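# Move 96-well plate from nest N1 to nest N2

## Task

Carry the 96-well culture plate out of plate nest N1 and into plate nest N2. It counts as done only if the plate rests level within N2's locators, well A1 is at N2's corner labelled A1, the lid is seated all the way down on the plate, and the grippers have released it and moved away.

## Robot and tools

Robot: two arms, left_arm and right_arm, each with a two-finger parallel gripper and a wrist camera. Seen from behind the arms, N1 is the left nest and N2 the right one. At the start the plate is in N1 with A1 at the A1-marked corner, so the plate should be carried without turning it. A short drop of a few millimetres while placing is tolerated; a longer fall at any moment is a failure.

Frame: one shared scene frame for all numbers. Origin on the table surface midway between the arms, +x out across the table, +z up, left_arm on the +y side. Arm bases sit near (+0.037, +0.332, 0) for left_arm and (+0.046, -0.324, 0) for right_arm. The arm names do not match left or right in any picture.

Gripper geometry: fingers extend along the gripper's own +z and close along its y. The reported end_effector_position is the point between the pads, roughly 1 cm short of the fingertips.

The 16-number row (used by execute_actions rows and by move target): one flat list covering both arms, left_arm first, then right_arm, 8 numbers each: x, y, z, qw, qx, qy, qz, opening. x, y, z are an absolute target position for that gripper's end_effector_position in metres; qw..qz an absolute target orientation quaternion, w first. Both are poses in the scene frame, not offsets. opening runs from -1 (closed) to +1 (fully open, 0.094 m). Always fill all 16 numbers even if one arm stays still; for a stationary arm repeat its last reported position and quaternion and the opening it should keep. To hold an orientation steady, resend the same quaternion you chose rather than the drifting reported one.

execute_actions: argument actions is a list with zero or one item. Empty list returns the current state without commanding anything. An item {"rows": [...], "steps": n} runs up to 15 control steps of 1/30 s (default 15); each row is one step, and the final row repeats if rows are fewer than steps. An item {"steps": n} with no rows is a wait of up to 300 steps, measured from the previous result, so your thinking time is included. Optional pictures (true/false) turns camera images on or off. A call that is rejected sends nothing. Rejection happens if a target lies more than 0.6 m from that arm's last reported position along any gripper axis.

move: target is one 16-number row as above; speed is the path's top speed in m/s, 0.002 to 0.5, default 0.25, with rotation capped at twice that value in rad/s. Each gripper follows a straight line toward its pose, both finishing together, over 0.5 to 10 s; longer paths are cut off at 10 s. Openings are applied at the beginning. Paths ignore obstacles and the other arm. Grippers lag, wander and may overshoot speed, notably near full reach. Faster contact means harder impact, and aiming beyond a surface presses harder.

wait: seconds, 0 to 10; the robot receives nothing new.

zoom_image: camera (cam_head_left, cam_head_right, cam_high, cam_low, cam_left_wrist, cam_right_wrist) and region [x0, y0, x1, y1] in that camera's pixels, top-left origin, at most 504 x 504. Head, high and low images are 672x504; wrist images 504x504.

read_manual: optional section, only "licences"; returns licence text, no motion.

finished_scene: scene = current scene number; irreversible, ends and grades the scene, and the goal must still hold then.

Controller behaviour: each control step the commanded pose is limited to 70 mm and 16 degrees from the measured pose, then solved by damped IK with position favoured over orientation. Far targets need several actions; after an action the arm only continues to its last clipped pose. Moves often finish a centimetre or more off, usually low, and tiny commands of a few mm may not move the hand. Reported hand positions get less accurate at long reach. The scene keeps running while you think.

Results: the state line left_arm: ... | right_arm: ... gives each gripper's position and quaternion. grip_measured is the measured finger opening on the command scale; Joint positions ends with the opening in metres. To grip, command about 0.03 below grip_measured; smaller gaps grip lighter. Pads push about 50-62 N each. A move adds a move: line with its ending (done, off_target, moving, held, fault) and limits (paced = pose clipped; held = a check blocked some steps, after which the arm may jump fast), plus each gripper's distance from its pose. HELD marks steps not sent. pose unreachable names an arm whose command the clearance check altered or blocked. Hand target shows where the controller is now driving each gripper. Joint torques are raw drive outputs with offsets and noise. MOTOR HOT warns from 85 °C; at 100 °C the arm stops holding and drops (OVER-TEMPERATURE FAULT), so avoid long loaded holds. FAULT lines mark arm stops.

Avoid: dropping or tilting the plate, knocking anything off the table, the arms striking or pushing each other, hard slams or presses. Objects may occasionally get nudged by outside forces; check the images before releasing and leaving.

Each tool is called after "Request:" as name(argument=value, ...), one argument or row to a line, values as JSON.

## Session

Request:
execute_actions(
  actions=[],
)

Scene clock: 0.00 s of 13200.00 s.
left_arm: end_effector_position=(+0.5884, +0.3953, +0.1397) grip_measured=+1.000 end_effector_quat_wxyz=(-0.197, +0.704, -0.581, +0.358) | right_arm: end_effector_position=(+0.5019, -0.4721, +0.2324) grip_measured=+1.000 end_effector_quat_wxyz=(+0.486, +0.796, +0.360, -0.031)
Joint positions: left_arm=[ 0.3    1.493  0.918 -0.193  0.288 -1.682  0.094] | right_arm=[-0.125  1.353  1.008 -0.678  0.907  1.993  0.094]
Joint velocities: left_arm=[0.015 0.005 0.007 0.002 0.051 0.066 0.   ] | right_arm=[ 0.005 -0.005 -0.002 -0.012  0.007 -0.007  0.   ]
Joint torques (N m, as the arm reports them, + toward a larger angle): no reading
Hand target (left_arm): +0.599, +0.397, +0.158; -0.211, +0.696, -0.578, +0.369
Hand target (right_arm): +0.510, -0.472, +0.248; +0.493, +0.796, +0.352, -0.017
camera_calibration (this result's frames):
cam_left_wrist: T_world_to_cam=[[0.689824, 0.250107, 0.679403, -0.600468], [-0.363975, -0.691406, 0.624083, 0.401798], [0.625831, -0.677793, -0.385916, 0.080295], [0, 0, 0, 1]] pos_world=[0.51021, 0.48241, 0.188192]
cam_right_wrist: T_world_to_cam=[[-0.600888, 0.278577, -0.749219, 0.609073], [0.425544, 0.904925, -0.00482303, 0.216925], [0.676643, -0.321724, -0.662305, -0.217931], [0, 0, 0, 1]] pos_world=[0.421135, -0.436087, 0.313038]

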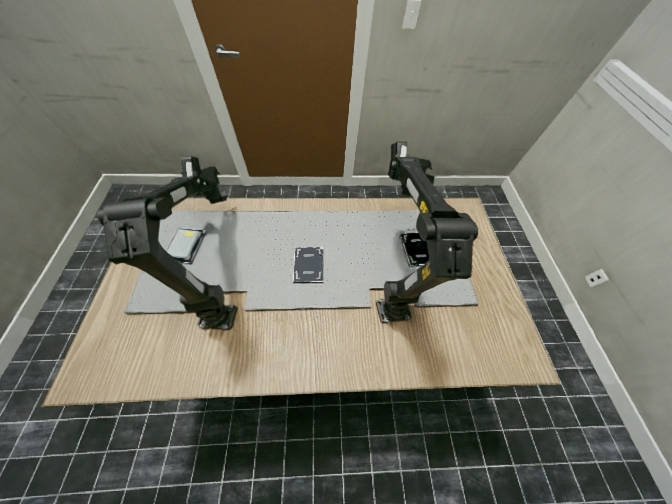

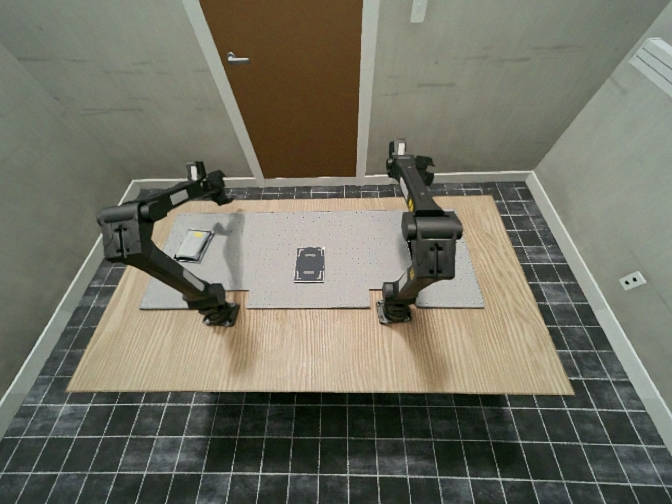

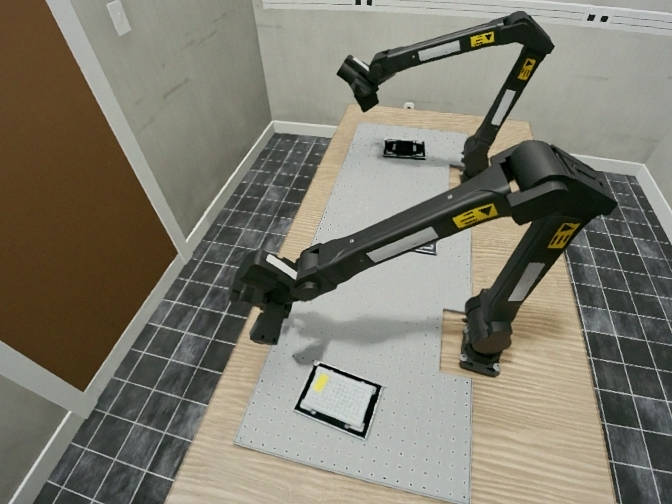

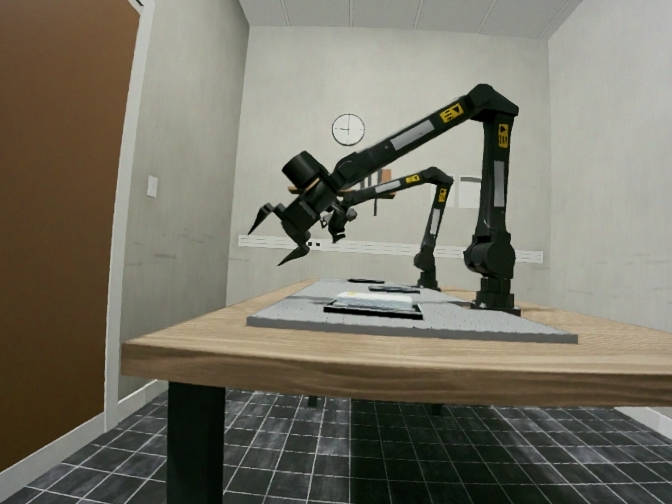

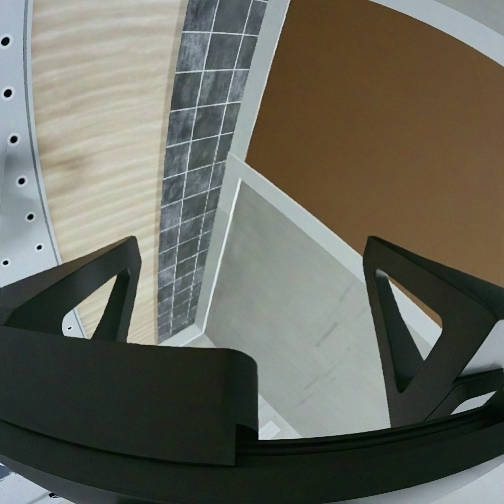

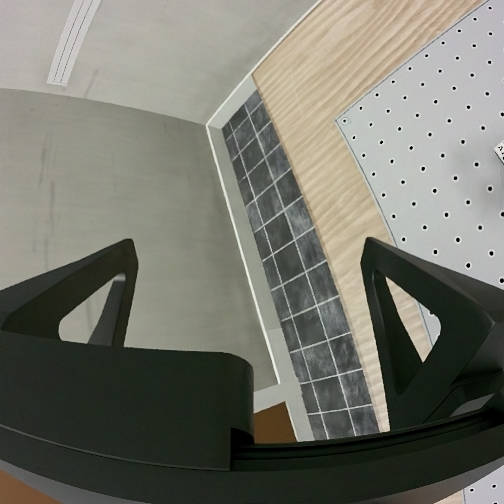

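Request:
move(
  target=[0.35,0.525,0.10,0,0.07,0.997,0,1,0.33,-0.46,0.10,0,-0.03,1,0,1],
  speed=0.4,
)

Scene clock: 6.57 s of 13200.00 s.
left_arm: end_effector_position=(+0.3485, +0.5168, +0.0856) grip_measured=+1.000 end_effector_quat_wxyz=(-0.014, +0.072, +0.997, +0.001) | right_arm: end_effector_position=(+0.3114, -0.4454, +0.0856) grip_measured=+1.000 end_effector_quat_wxyz=(-0.010, -0.025, +1.000, +0.013)
Joint positions: left_arm=[ 0.627  1.42   0.918 -1.091 -0.016  0.672  0.094] | right_arm=[-0.535  1.236  0.748 -1.111 -0.015 -0.486  0.094]
Joint velocities: left_arm=[-0.005 -0.015  0.012  0.007  0.051 -0.007  0.   ] | right_arm=[ 0.005 -0.015 -0.007 -0.007 -0.066  0.022  0.   ]
Joint torques (N m, as the arm reports them, + toward a larger angle): left_arm=[ -0.16 -10.22   9.03  -0.11   0.06   0.  ] | right_arm=[-0.96 -5.42 13.49 -0.46  0.07  0.01]
Hand target (left_arm): +0.348, +0.522, +0.096; -0.003, +0.070, +0.997, +0.009
Hand target (right_arm): +0.328, -0.456, +0.103; +0.006, -0.028, +1.000, +0.004
Off the commanded pose (left_arm): 0.017 m, 2 deg.
Off the commanded pose (right_arm): 0.028 m, 2 deg.
move: off_target (left_arm, right_arm)
camera_calibration (this result's frames):
cam_left_wrist: T_world_to_cam=[[-0.13855, -0.990197, -0.0177176, 0.560773], [-0.787882, 0.0993671, 0.607756, 0.172674], [-0.600038, 0.098164, -0.793926, 0.353118], [0, 0, 0, 1]] pos_world=[0.425626, 0.503454, 0.185341]
cam_right_wrist: T_world_to_cam=[[0.0430343, -0.998911, -0.018004, -0.454922], [-0.795058, -0.0451536, 0.60485, 0.177923], [-0.605005, -0.011715, -0.796136, 0.370971], [0, 0, 0, 1]] pos_world=[0.385476, -0.442047, 0.179537]

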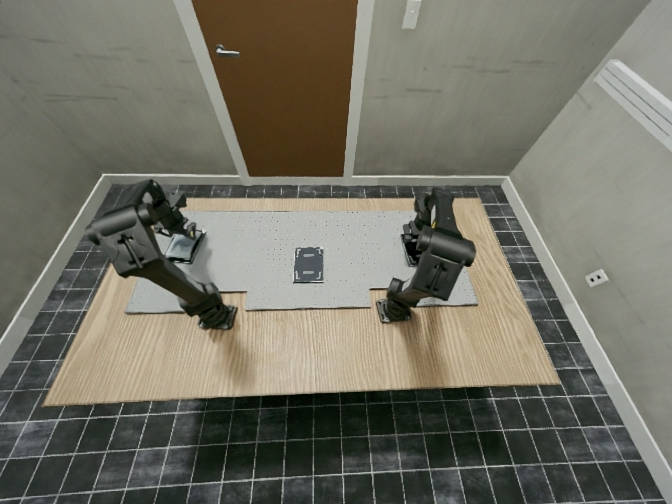

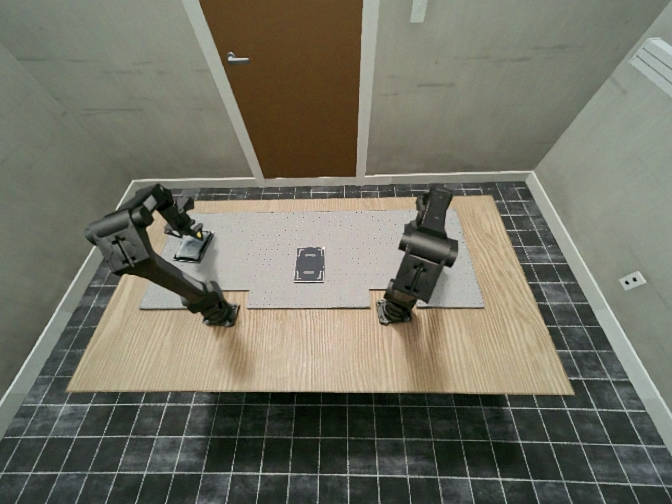

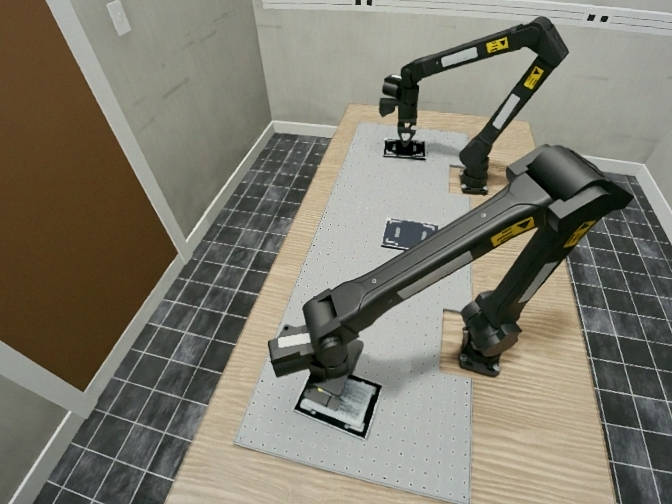

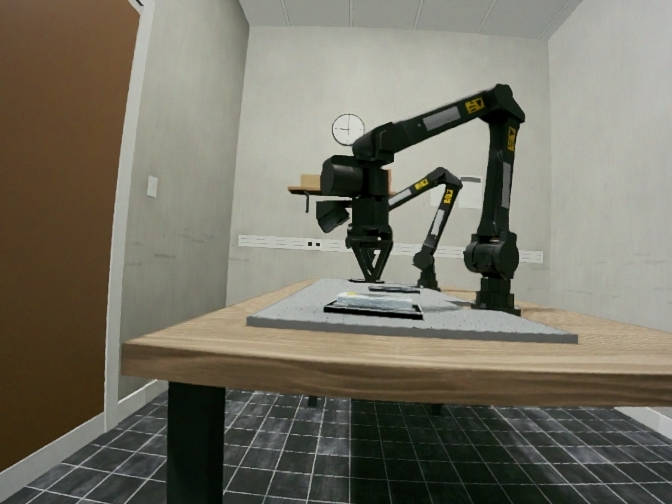

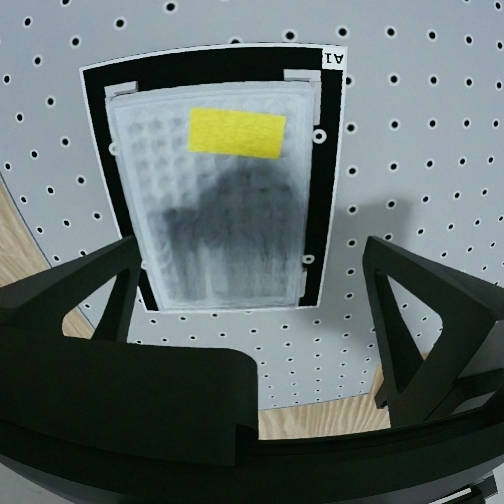

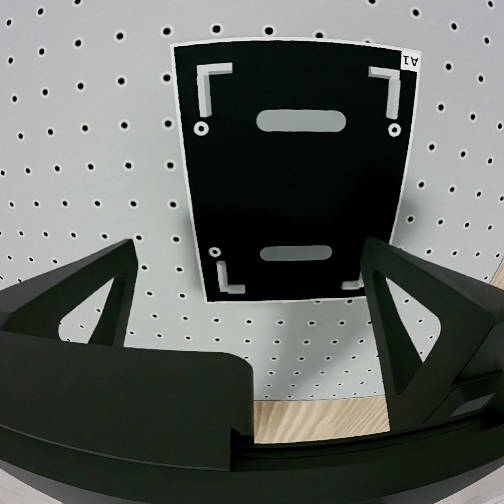

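Request:
move(
  target=[0.35,0.537,0.066,0,0.045,0.999,0,1,0.30,-0.27,0.15,0,0,1,0,1],
  speed=0.2,
)

Scene clock: 9.10 s of 13200.00 s.
left_arm: end_effector_position=(+0.3484, +0.5314, +0.0710) grip_measured=+1.000 end_effector_quat_wxyz=(-0.003, +0.053, +0.999, +0.001) | right_arm: end_effector_position=(+0.2813, -0.2744, +0.1265) grip_measured=+1.000 end_effector_quat_wxyz=(-0.031, -0.007, +0.999, -0.008)
Joint positions: left_arm=[ 0.667  1.45   0.905 -1.03  -0.004  0.675  0.094] | right_arm=[ 0.113  1.055  0.731 -1.31   0.002  0.199  0.094]
Joint velocities: left_arm=[-0.024  0.005 -0.007 -0.002 -0.037 -0.007  0.   ] | right_arm=[-0.005 -0.015 -0.002 -0.017 -0.066 -0.007  0.   ]
Joint torques (N m, as the arm reports them, + toward a larger angle): left_arm=[-0.37 -6.76  8.85  0.71  0.25 -0.04] | right_arm=[-0.2  -4.37 14.43 -0.58  0.27  0.18]
Hand target (left_arm): +0.350, +0.537, +0.066; -0.001, +0.045, +0.999, +0.000
Hand target (right_arm): +0.299, -0.271, +0.150; -0.005, -0.000, +1.000, -0.004
Off the commanded pose (left_arm): 0.008 m, 1 deg.
Off the commanded pose (right_arm): 0.030 m, 4 deg.
move: off_target (right_arm)
camera_calibration (this result's frames):
cam_left_wrist: T_world_to_cam=[[-0.100509, -0.99475, -0.019224, 0.56423], [-0.80407, 0.0698327, 0.59042, 0.202594], [-0.585978, 0.0748, -0.806867, 0.348367], [0, 0, 0, 1]] pos_world=[0.423745, 0.521063, 0.172317]
cam_right_wrist: T_world_to_cam=[[0.00704867, -0.999691, 0.0238326, -0.277479], [-0.769584, 0.00979488, 0.638471, 0.1406], [-0.638507, -0.0228415, -0.769277, 0.390383], [0, 0, 0, 1]] pos_world=[0.359421, -0.269854, 0.217157]

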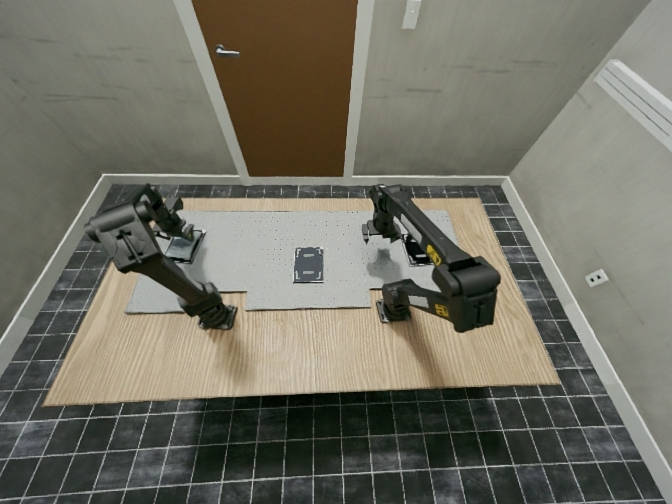

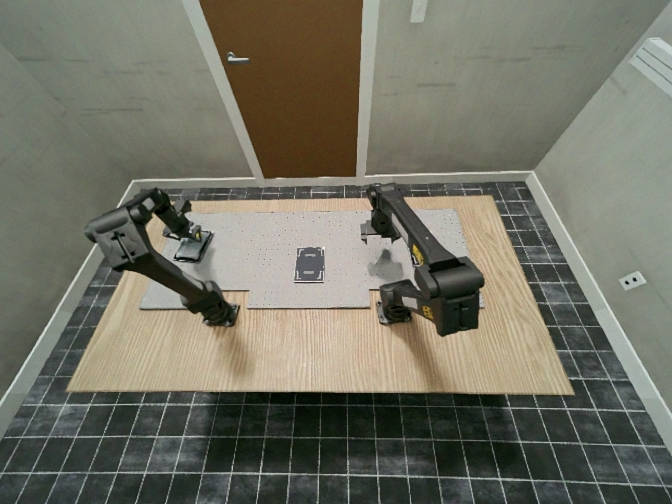

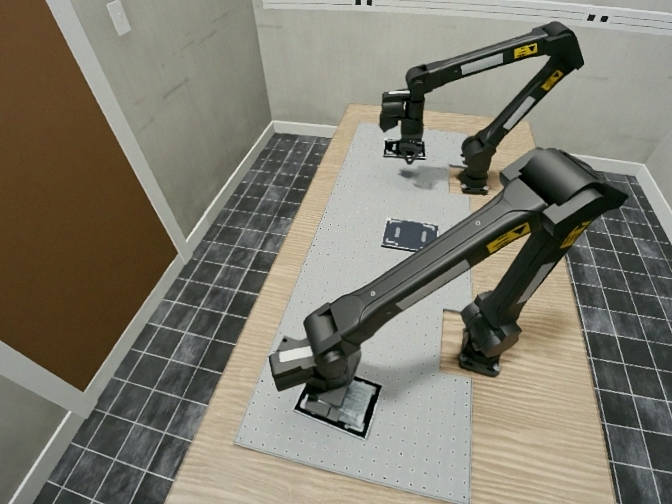

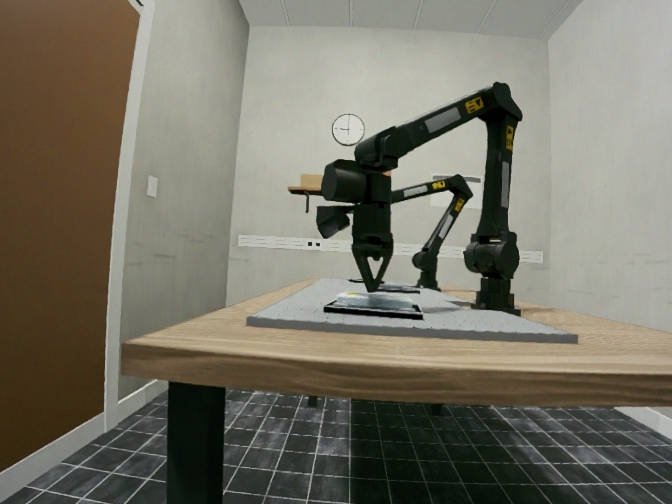

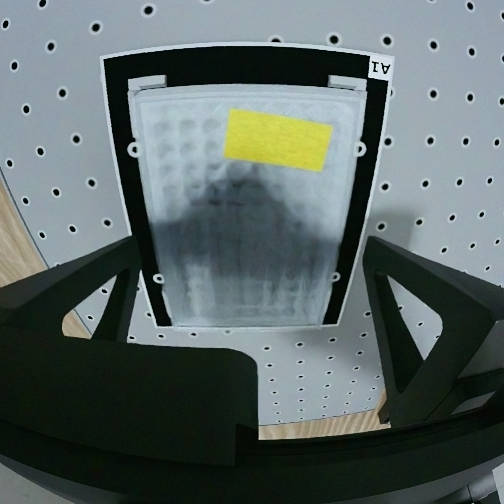

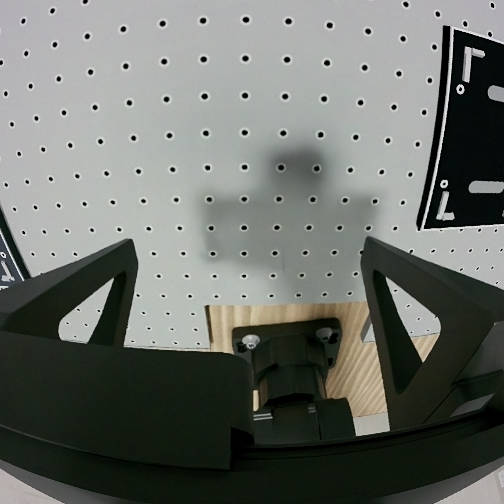

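Request:
move(
  target=[0.35,0.540,0.033,0,0.045,0.999,0,1,0.30,-0.27,0.15,0,0,1,0,1],
  speed=0.03,
)

Request:
execute_actions(
  actions=[
    {"rows":[[0.35,0.540,0.033,0,0.045,0.999,0,0.775,0.30,-0.27,0.15,0,0,1,0,1]]},
  ],
  pictures=false,
)

Scene clock: 11.40 s of 13200.00 s.
left_arm: end_effector_position=(+0.3519, +0.5350, +0.0439) grip_measured=+1.000 end_effector_quat_wxyz=(+0.003, +0.051, +0.999, +0.004) | right_arm: end_effector_position=(+0.2813, -0.2744, +0.1274) grip_measured=+1.000 end_effector_quat_wxyz=(-0.029, -0.005, +1.000, -0.007)
Joint positions: left_arm=[ 0.67   1.498  0.873 -0.937 -0.003  0.675  0.094] | right_arm=[ 0.113  1.051  0.731 -1.31   0.002  0.202  0.094]
Joint velocities: left_arm=[-0.015  0.005 -0.027 -0.017 -0.022 -0.007  0.   ] | right_arm=[ 0.024 -0.005 -0.012  0.002  0.007 -0.037  0.   ]
Joint torques (N m, as the arm reports them, + toward a larger angle): left_arm=[ 0.04 -5.81  7.85  0.9   0.23 -0.01] | right_arm=[ 0.27 -4.49 13.99 -0.08 -0.01  0.2 ]
Hand target (left_arm): +0.350, +0.540, +0.033; -0.000, +0.045, +0.999, +0.000
Hand target (right_arm): +0.299, -0.270, +0.150; +0.000, -0.001, +1.000, +0.000
Off the commanded pose (left_arm): 0.012 m, 1 deg.
Off the commanded pose (right_arm): 0.030 m, 3 deg.
move: off_target (left_arm, right_arm)
camera_calibration (this result's frames):
cam_left_wrist: T_world_to_cam=[[-0.0968357, -0.994943, -0.0266753, 0.566784], [-0.810936, 0.0633308, 0.581698, 0.227374], [-0.577067, 0.0779611, -0.812967, 0.323793], [0, 0, 0, 1]] pos_world=[0.426121, 0.524275, 0.146089]
cam_right_wrist: T_world_to_cam=[[0.00429556, -0.999721, 0.0232085, -0.276651], [-0.771956, 0.0114379, 0.635573, 0.141565], [-0.635661, -0.0206461, -0.771692, 0.391142], [0, 0, 0, 1]] pos_world=[0.359104, -0.270117, 0.218287]

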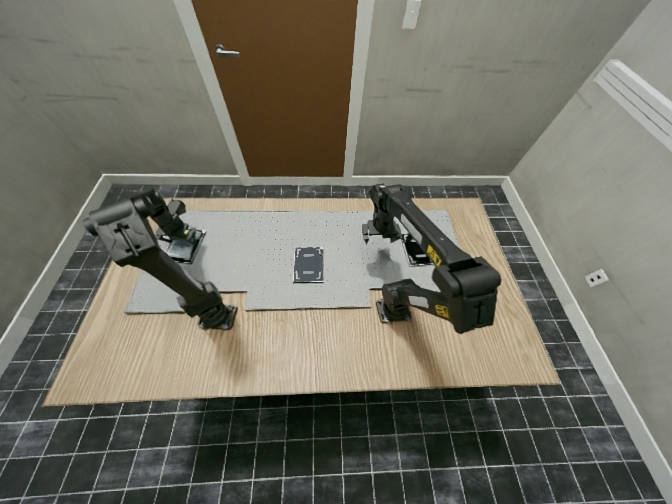

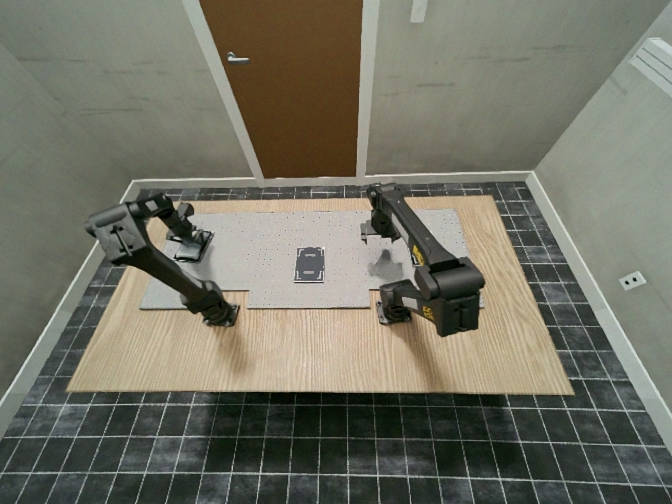

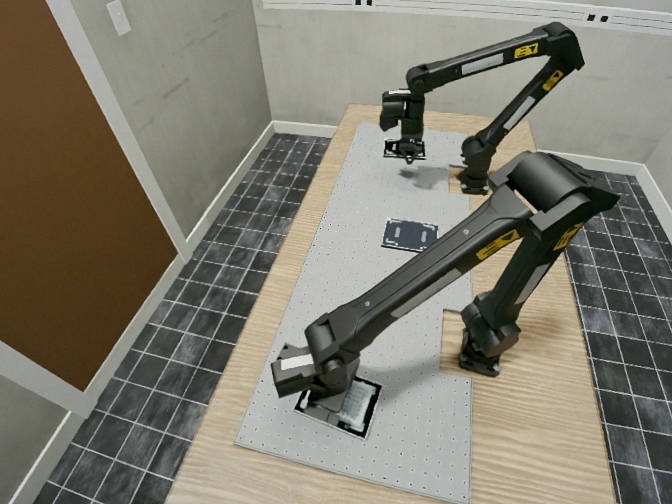

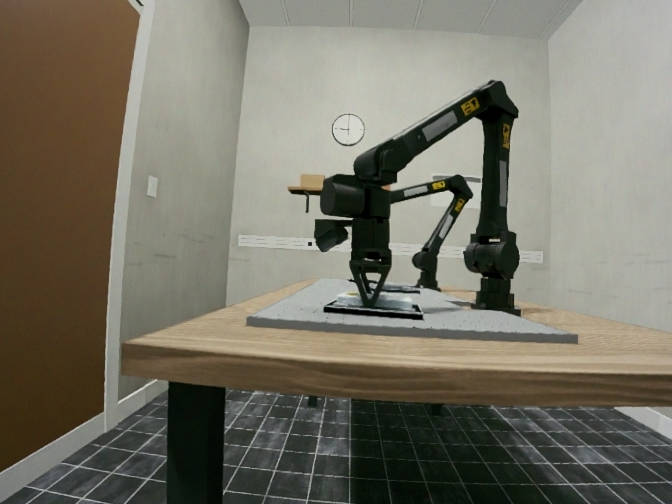

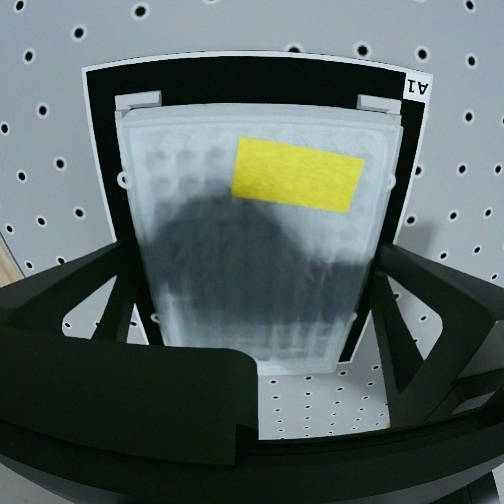

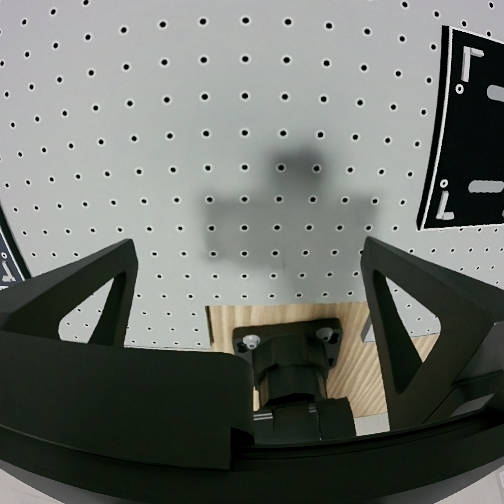

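Scene clock: 11.90 s of 13200.00 s.
left_arm: end_effector_position=(+0.3519, +0.5335, +0.0434) grip_measured=+0.803 end_effector_quat_wxyz=(+0.004, +0.052, +0.999, +0.000) | right_arm: end_effector_position=(+0.2813, -0.2744, +0.1274) grip_measured=+1.000 end_effector_quat_wxyz=(-0.029, -0.005, +1.000, -0.007)
Joint positions: left_arm=[ 0.67   1.498  0.871 -0.937  0.004  0.677  0.085] | right_arm=[ 0.113  1.051  0.731 -1.31   0.002  0.202  0.094]
Joint velocities: left_arm=[-0.015 -0.015 -0.017 -0.012 -0.007  0.007  0.   ] | right_arm=[ 0.005 -0.015 -0.017 -0.022  0.066  0.051  0.   ]
Joint torques (N m, as the arm reports them, + toward a larger angle): left_arm=[-0.12 -6.16  7.93  0.92 -0.08 -0.05] | right_arm=[ 0.02 -4.7  14.03 -0.12 -0.02  0.19]
Hand target (left_arm): +0.350, +0.540, +0.033; -0.000, +0.045, +0.999, +0.000
Hand target (right_arm): +0.299, -0.270, +0.150; +0.000, -0.001, +1.000, +0.000
Off the commanded pose (left_arm): 0.012 m, 1 deg.
Off the commanded pose (right_arm): 0.030 m, 3 deg.
Steps of this call (steps 1 to 15: all 15 steps of this action). Readings (end_effector_position):
1: left_arm (+0.3521, +0.5350, +0.0439) | right_arm (+0.2813, -0.2744, +0.1274)
2: left_arm (+0.3519, +0.5338, +0.0435) | right_arm (+0.2813, -0.2744, +0.1274)
4: left_arm (+0.3519, +0.5335, +0.0434) | right_arm (+0.2813, -0.2744, +0.1274)
8: left_arm (+0.3519, +0.5335, +0.0434) | right_arm (+0.2813, -0.2744, +0.1274)
15: the state above

Request:
move(
  target=[0.366,0.542,0.10,0,0.045,0.999,0,0.772,0.30,-0.27,0.15,0,0,1,0,1],
  speed=0.06,
)

Request:
move(
  target=[0.435,0,0.085,0,0,1,0,0.772,0.30,-0.27,0.15,0,0,1,0,1],
)

Request:
move(
  target=[0.435,0,0.025,0,0,1,0,0.772,0.30,-0.27,0.15,0,0,1,0,1],
  speed=0.03,
)

Scene clock: 14.17 s of 13200.00 s.
left_arm: end_effector_position=(+0.3500, +0.5325, +0.0763) grip_measured=+0.803 end_effector_quat_wxyz=(-0.021, +0.048, +0.998, -0.017) | right_arm: end_effector_position=(+0.2813, -0.2744, +0.1274) grip_measured=+1.000 end_effector_quat_wxyz=(-0.029, -0.005, +1.000, -0.007)
Joint positions: left_arm=[ 0.67   1.479  0.952 -1.099  0.003  0.67   0.085] | right_arm=[ 0.113  1.051  0.731 -1.31   0.002  0.202  0.094]
Joint velocities: left_arm=[ 0.005 -0.005 -0.007 -0.012  0.037 -0.022  0.   ] | right_arm=[-0.005 -0.015  0.012 -0.007 -0.007  0.007  0.   ]
Joint torques (N m, as the arm reports them, + toward a larger angle): left_arm=[ -1.64 -11.18  12.71  -0.52  -0.01  -0.17] | right_arm=[-0.14 -4.42 14.1  -0.05 -0.02  0.21]
Hand target (left_arm): +0.364, +0.541, +0.101; +0.000, +0.045, +0.999, +0.000
Hand target (right_arm): +0.299, -0.270, +0.150; +0.000, -0.001, +1.000, +0.000
Off the commanded pose (left_arm): 0.030 m, 3 deg.
Off the commanded pose (right_arm): 0.030 m, 3 deg.
move: off_target (left_arm, right_arm)
camera_calibration (this result's frames):
cam_left_wrist: T_world_to_cam=[[-0.0919704, -0.995599, 0.0179873, 0.560213], [-0.781036, 0.0833313, 0.618901, 0.183267], [-0.617676, 0.0428718, -0.785263, 0.380024], [0, 0, 0, 1]] pos_world=[0.429393, 0.526183, 0.174918]
cam_right_wrist: T_world_to_cam=[[0.00429556, -0.999721, 0.0232085, -0.276651], [-0.771956, 0.0114379, 0.635573, 0.141565], [-0.635661, -0.0206461, -0.771692, 0.391142], [0, 0, 0, 1]] pos_world=[0.359104, -0.270117, 0.218287]

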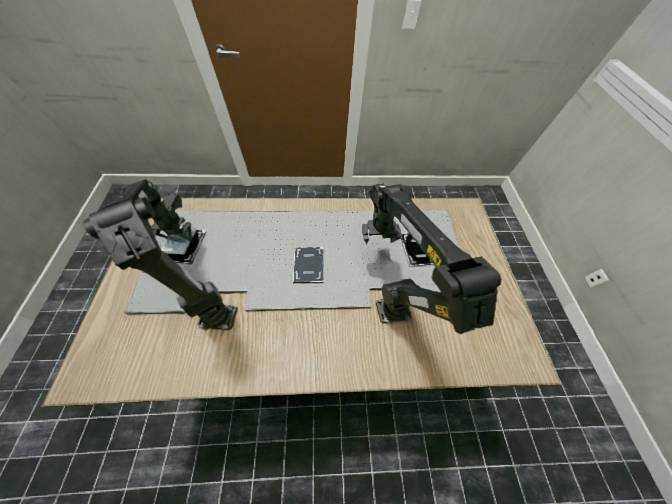

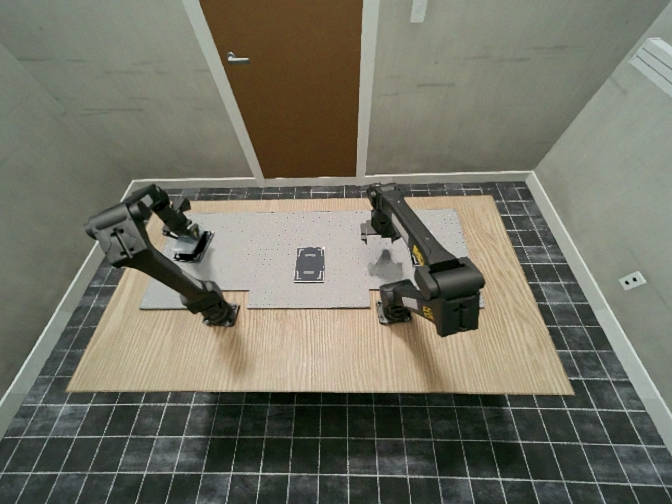

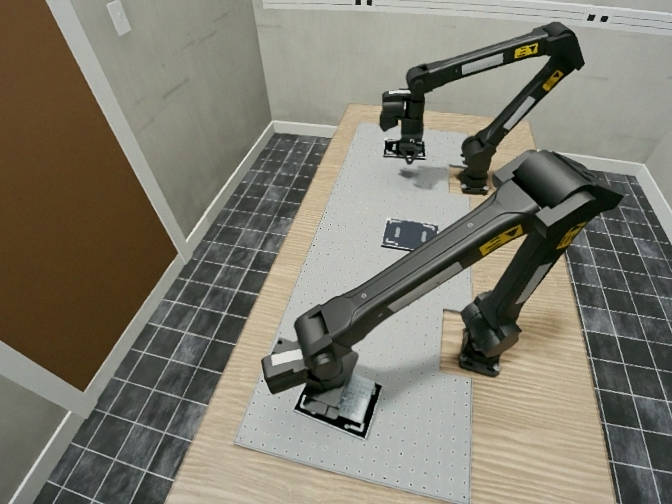

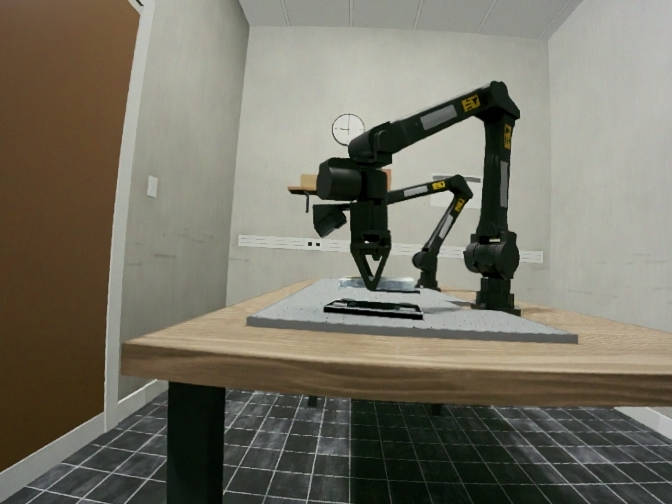

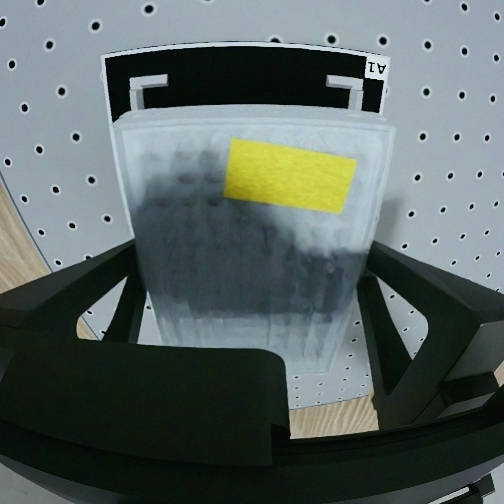

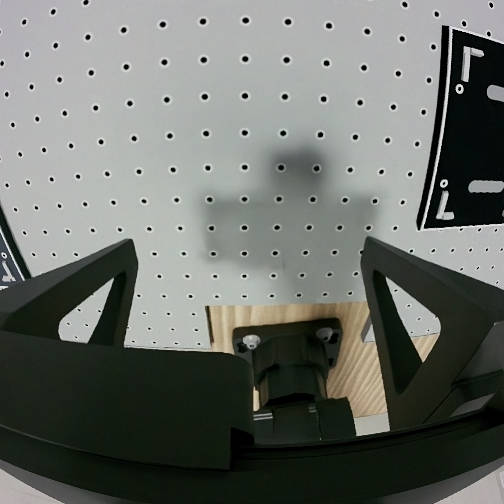

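Scene clock: 16.87 s of 13200.00 s.
left_arm: end_effector_position=(+0.4321, +0.0047, +0.0767) grip_measured=+0.803 end_effector_quat_wxyz=(-0.005, +0.006, +1.000, -0.009) | right_arm: end_effector_position=(+0.2813, -0.2744, +0.1274) grip_measured=+1.000 end_effector_quat_wxyz=(-0.029, -0.005, +1.000, -0.007)
Joint positions: left_arm=[-0.587  1.781  1.336 -1.123  0.021 -0.672  0.085] | right_arm=[ 0.113  1.051  0.731 -1.31   0.002  0.202  0.094]
Joint velocities: left_arm=[-0.005 -0.015 -0.007 -0.022 -0.007 -0.051 -0.001] | right_arm=[ 0.005 -0.015 -0.002  0.007  0.022  0.007  0.   ]
Joint torques (N m, as the arm reports them, + toward a larger angle): left_arm=[ -1.34 -12.65  13.3   -0.46  -0.09  -0.11] | right_arm=[ 0.03 -4.46 14.01 -0.1  -0.01  0.2 ]
Hand target (left_arm): +0.444, -0.004, +0.087; +0.003, -0.000, +1.000, -0.015
Hand target (right_arm): +0.299, -0.270, +0.150; +0.000, -0.001, +1.000, +0.000
Off the commanded pose (left_arm): 0.010 m, 1 deg.
Off the commanded pose (right_arm): 0.030 m, 3 deg.
move: off_target (right_arm)
camera_calibration (this result's frames):
cam_left_wrist: T_world_to_cam=[[-0.00764043, -0.999971, 0.000573158, 0.00715073], [-0.803865, 0.00648297, 0.594776, 0.303182], [-0.594762, 0.00408361, -0.803891, 0.445321], [0, 0, 0, 1]] pos_world=[0.508632, 0.00336648, 0.17766]
cam_right_wrist: T_world_to_cam=[[0.00429556, -0.999721, 0.0232085, -0.276651], [-0.771956, 0.0114379, 0.635573, 0.141565], [-0.635661, -0.0206461, -0.771692, 0.391142], [0, 0, 0, 1]] pos_world=[0.359104, -0.270117, 0.218287]

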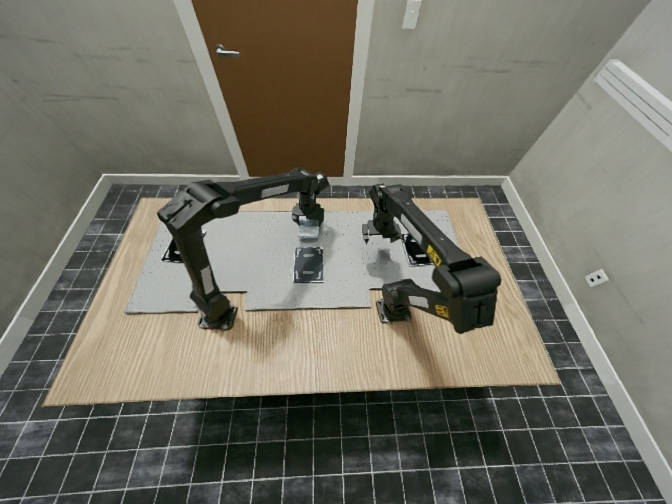

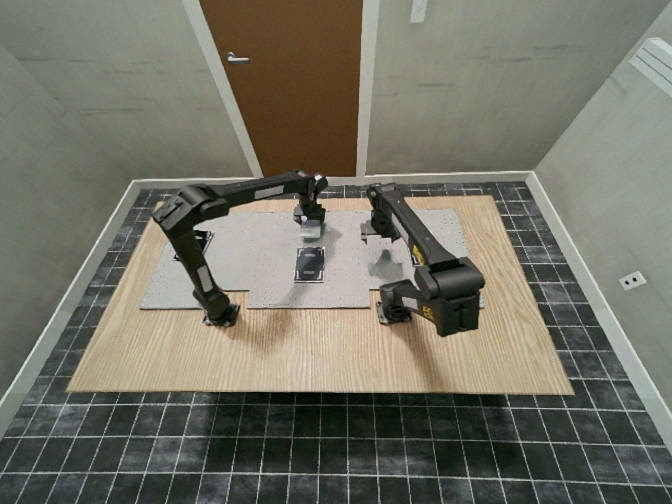

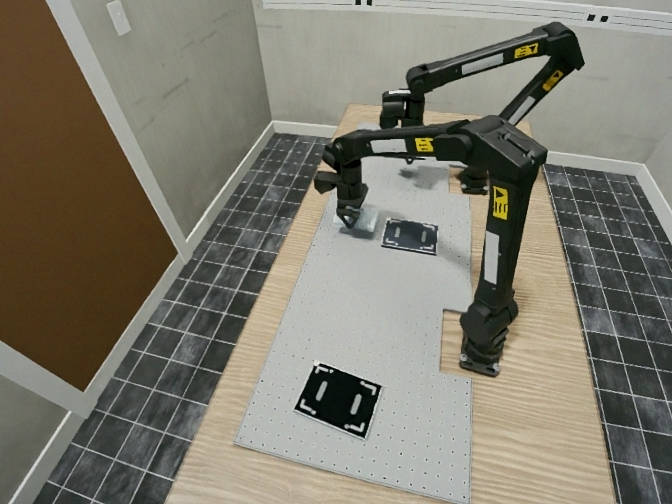

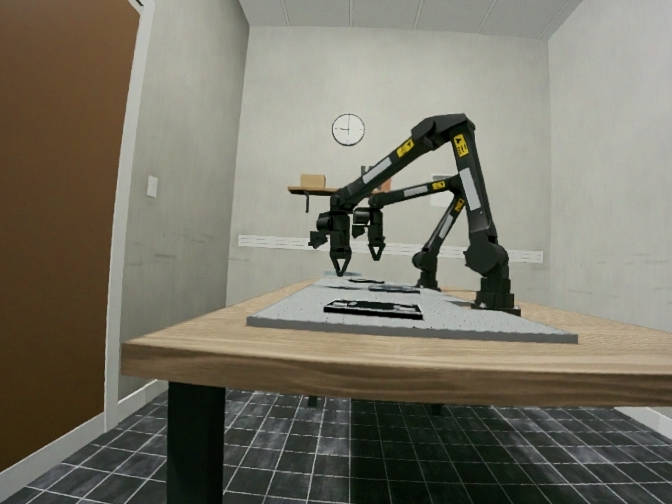

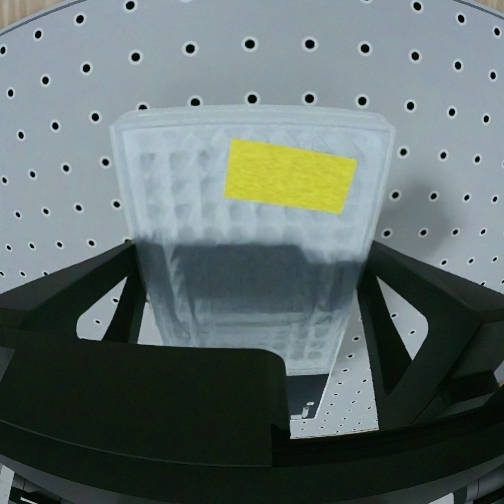

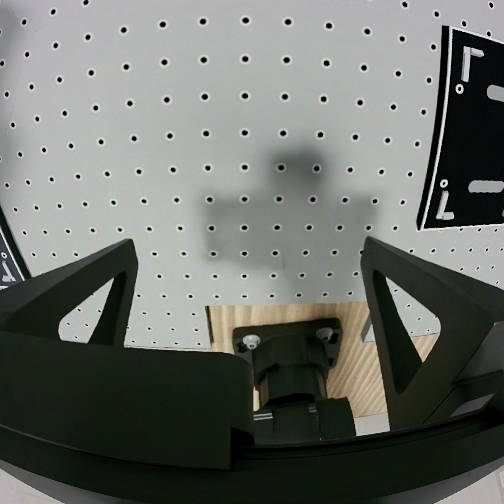

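Scene clock: 18.83 s of 13200.00 s.
left_arm: end_effector_position=(+0.4370, +0.0047, +0.0373) grip_measured=+0.803 end_effector_quat_wxyz=(+0.002, +0.000, +1.000, -0.004) | right_arm: end_effector_position=(+0.2813, -0.2744, +0.1274) grip_measured=+1.000 end_effector_quat_wxyz=(-0.029, -0.005, +1.000, -0.007)
Joint positions: left_arm=[-0.587  1.835  1.299 -1.027  0.003 -0.685  0.085] | right_arm=[ 0.113  1.051  0.731 -1.31   0.002  0.202  0.094]
Joint velocities: left_arm=[-0.005 -0.005  0.007 -0.012 -0.022  0.066 -0.001] | right_arm=[-0.005 -0.005  0.012 -0.017 -0.051 -0.037  0.   ]
Joint torques (N m, as the arm reports them, + toward a larger angle): left_arm=[ -2.44 -11.97   8.86   0.75  -0.12  -0.15] | right_arm=[-0.21 -4.12 13.99 -0.09  0.    0.19]
Hand target (left_arm): +0.436, -0.000, +0.025; +0.000, +0.000, +1.000, -0.000
Hand target (right_arm): +0.299, -0.270, +0.150; +0.000, -0.001, +1.000, +0.000
Off the commanded pose (left_arm): 0.013 m, 0 deg.
Off the commanded pose (right_arm): 0.030 m, 3 deg.
move: off_target (left_arm, right_arm)
camera_calibration (this result's frames):
cam_left_wrist: T_world_to_cam=[[0.004748, -0.999931, -0.0107762, 0.0022105], [-0.812654, -0.010138, 0.582659, 0.334956], [-0.582728, 0.00599085, -0.812645, 0.411728], [0, 0, 0, 1]] pos_world=[0.512118, 0.00313954, 0.139447]
cam_right_wrist: T_world_to_cam=[[0.00429556, -0.999721, 0.0232085, -0.276651], [-0.771956, 0.0114379, 0.635573, 0.141565], [-0.635661, -0.0206461, -0.771692, 0.391142], [0, 0, 0, 1]] pos_world=[0.359104, -0.270117, 0.218287]

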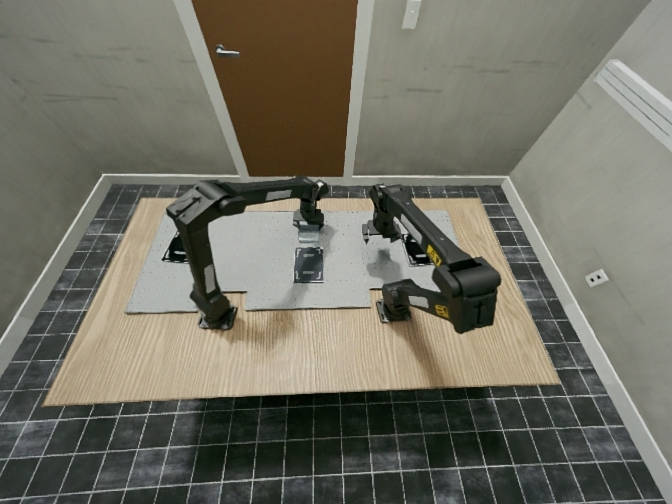

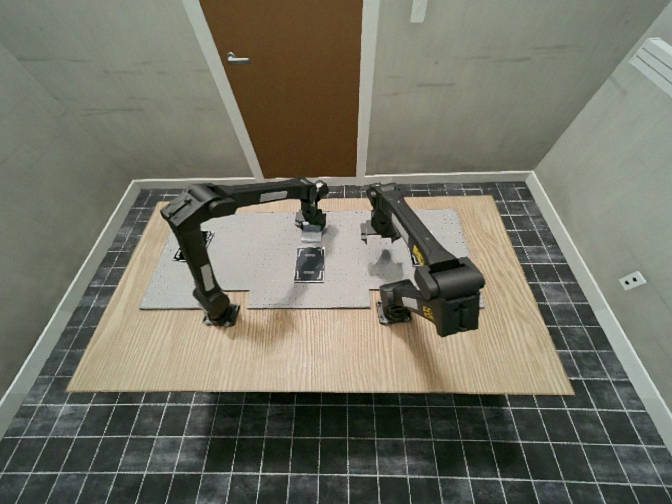

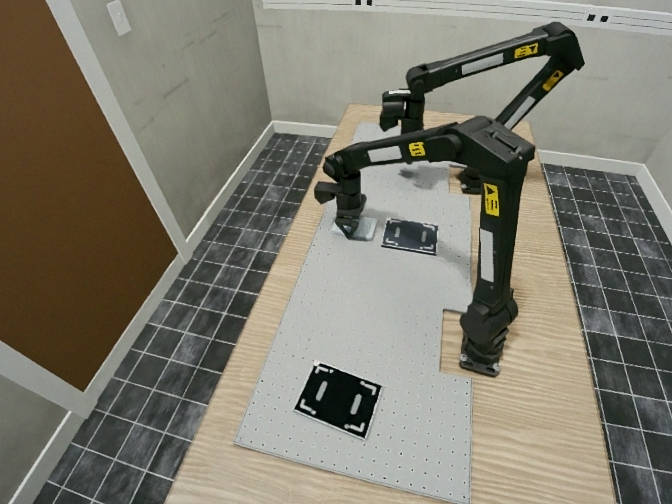

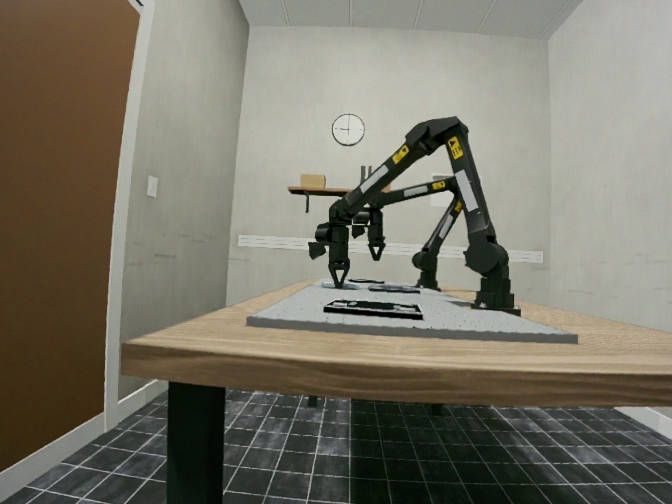

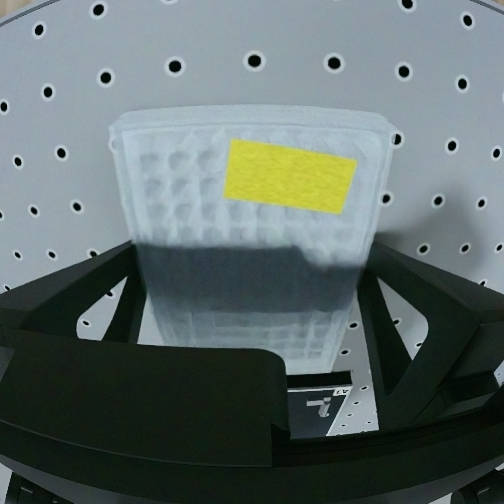

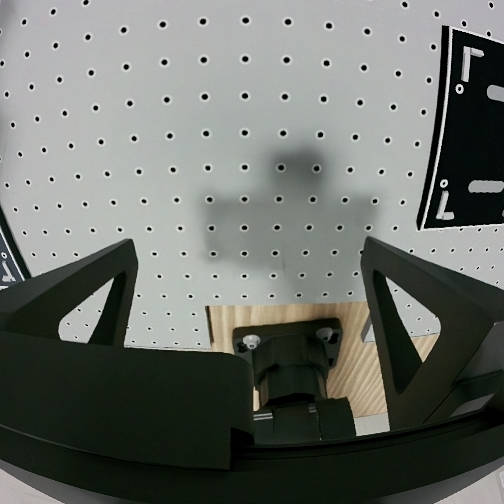

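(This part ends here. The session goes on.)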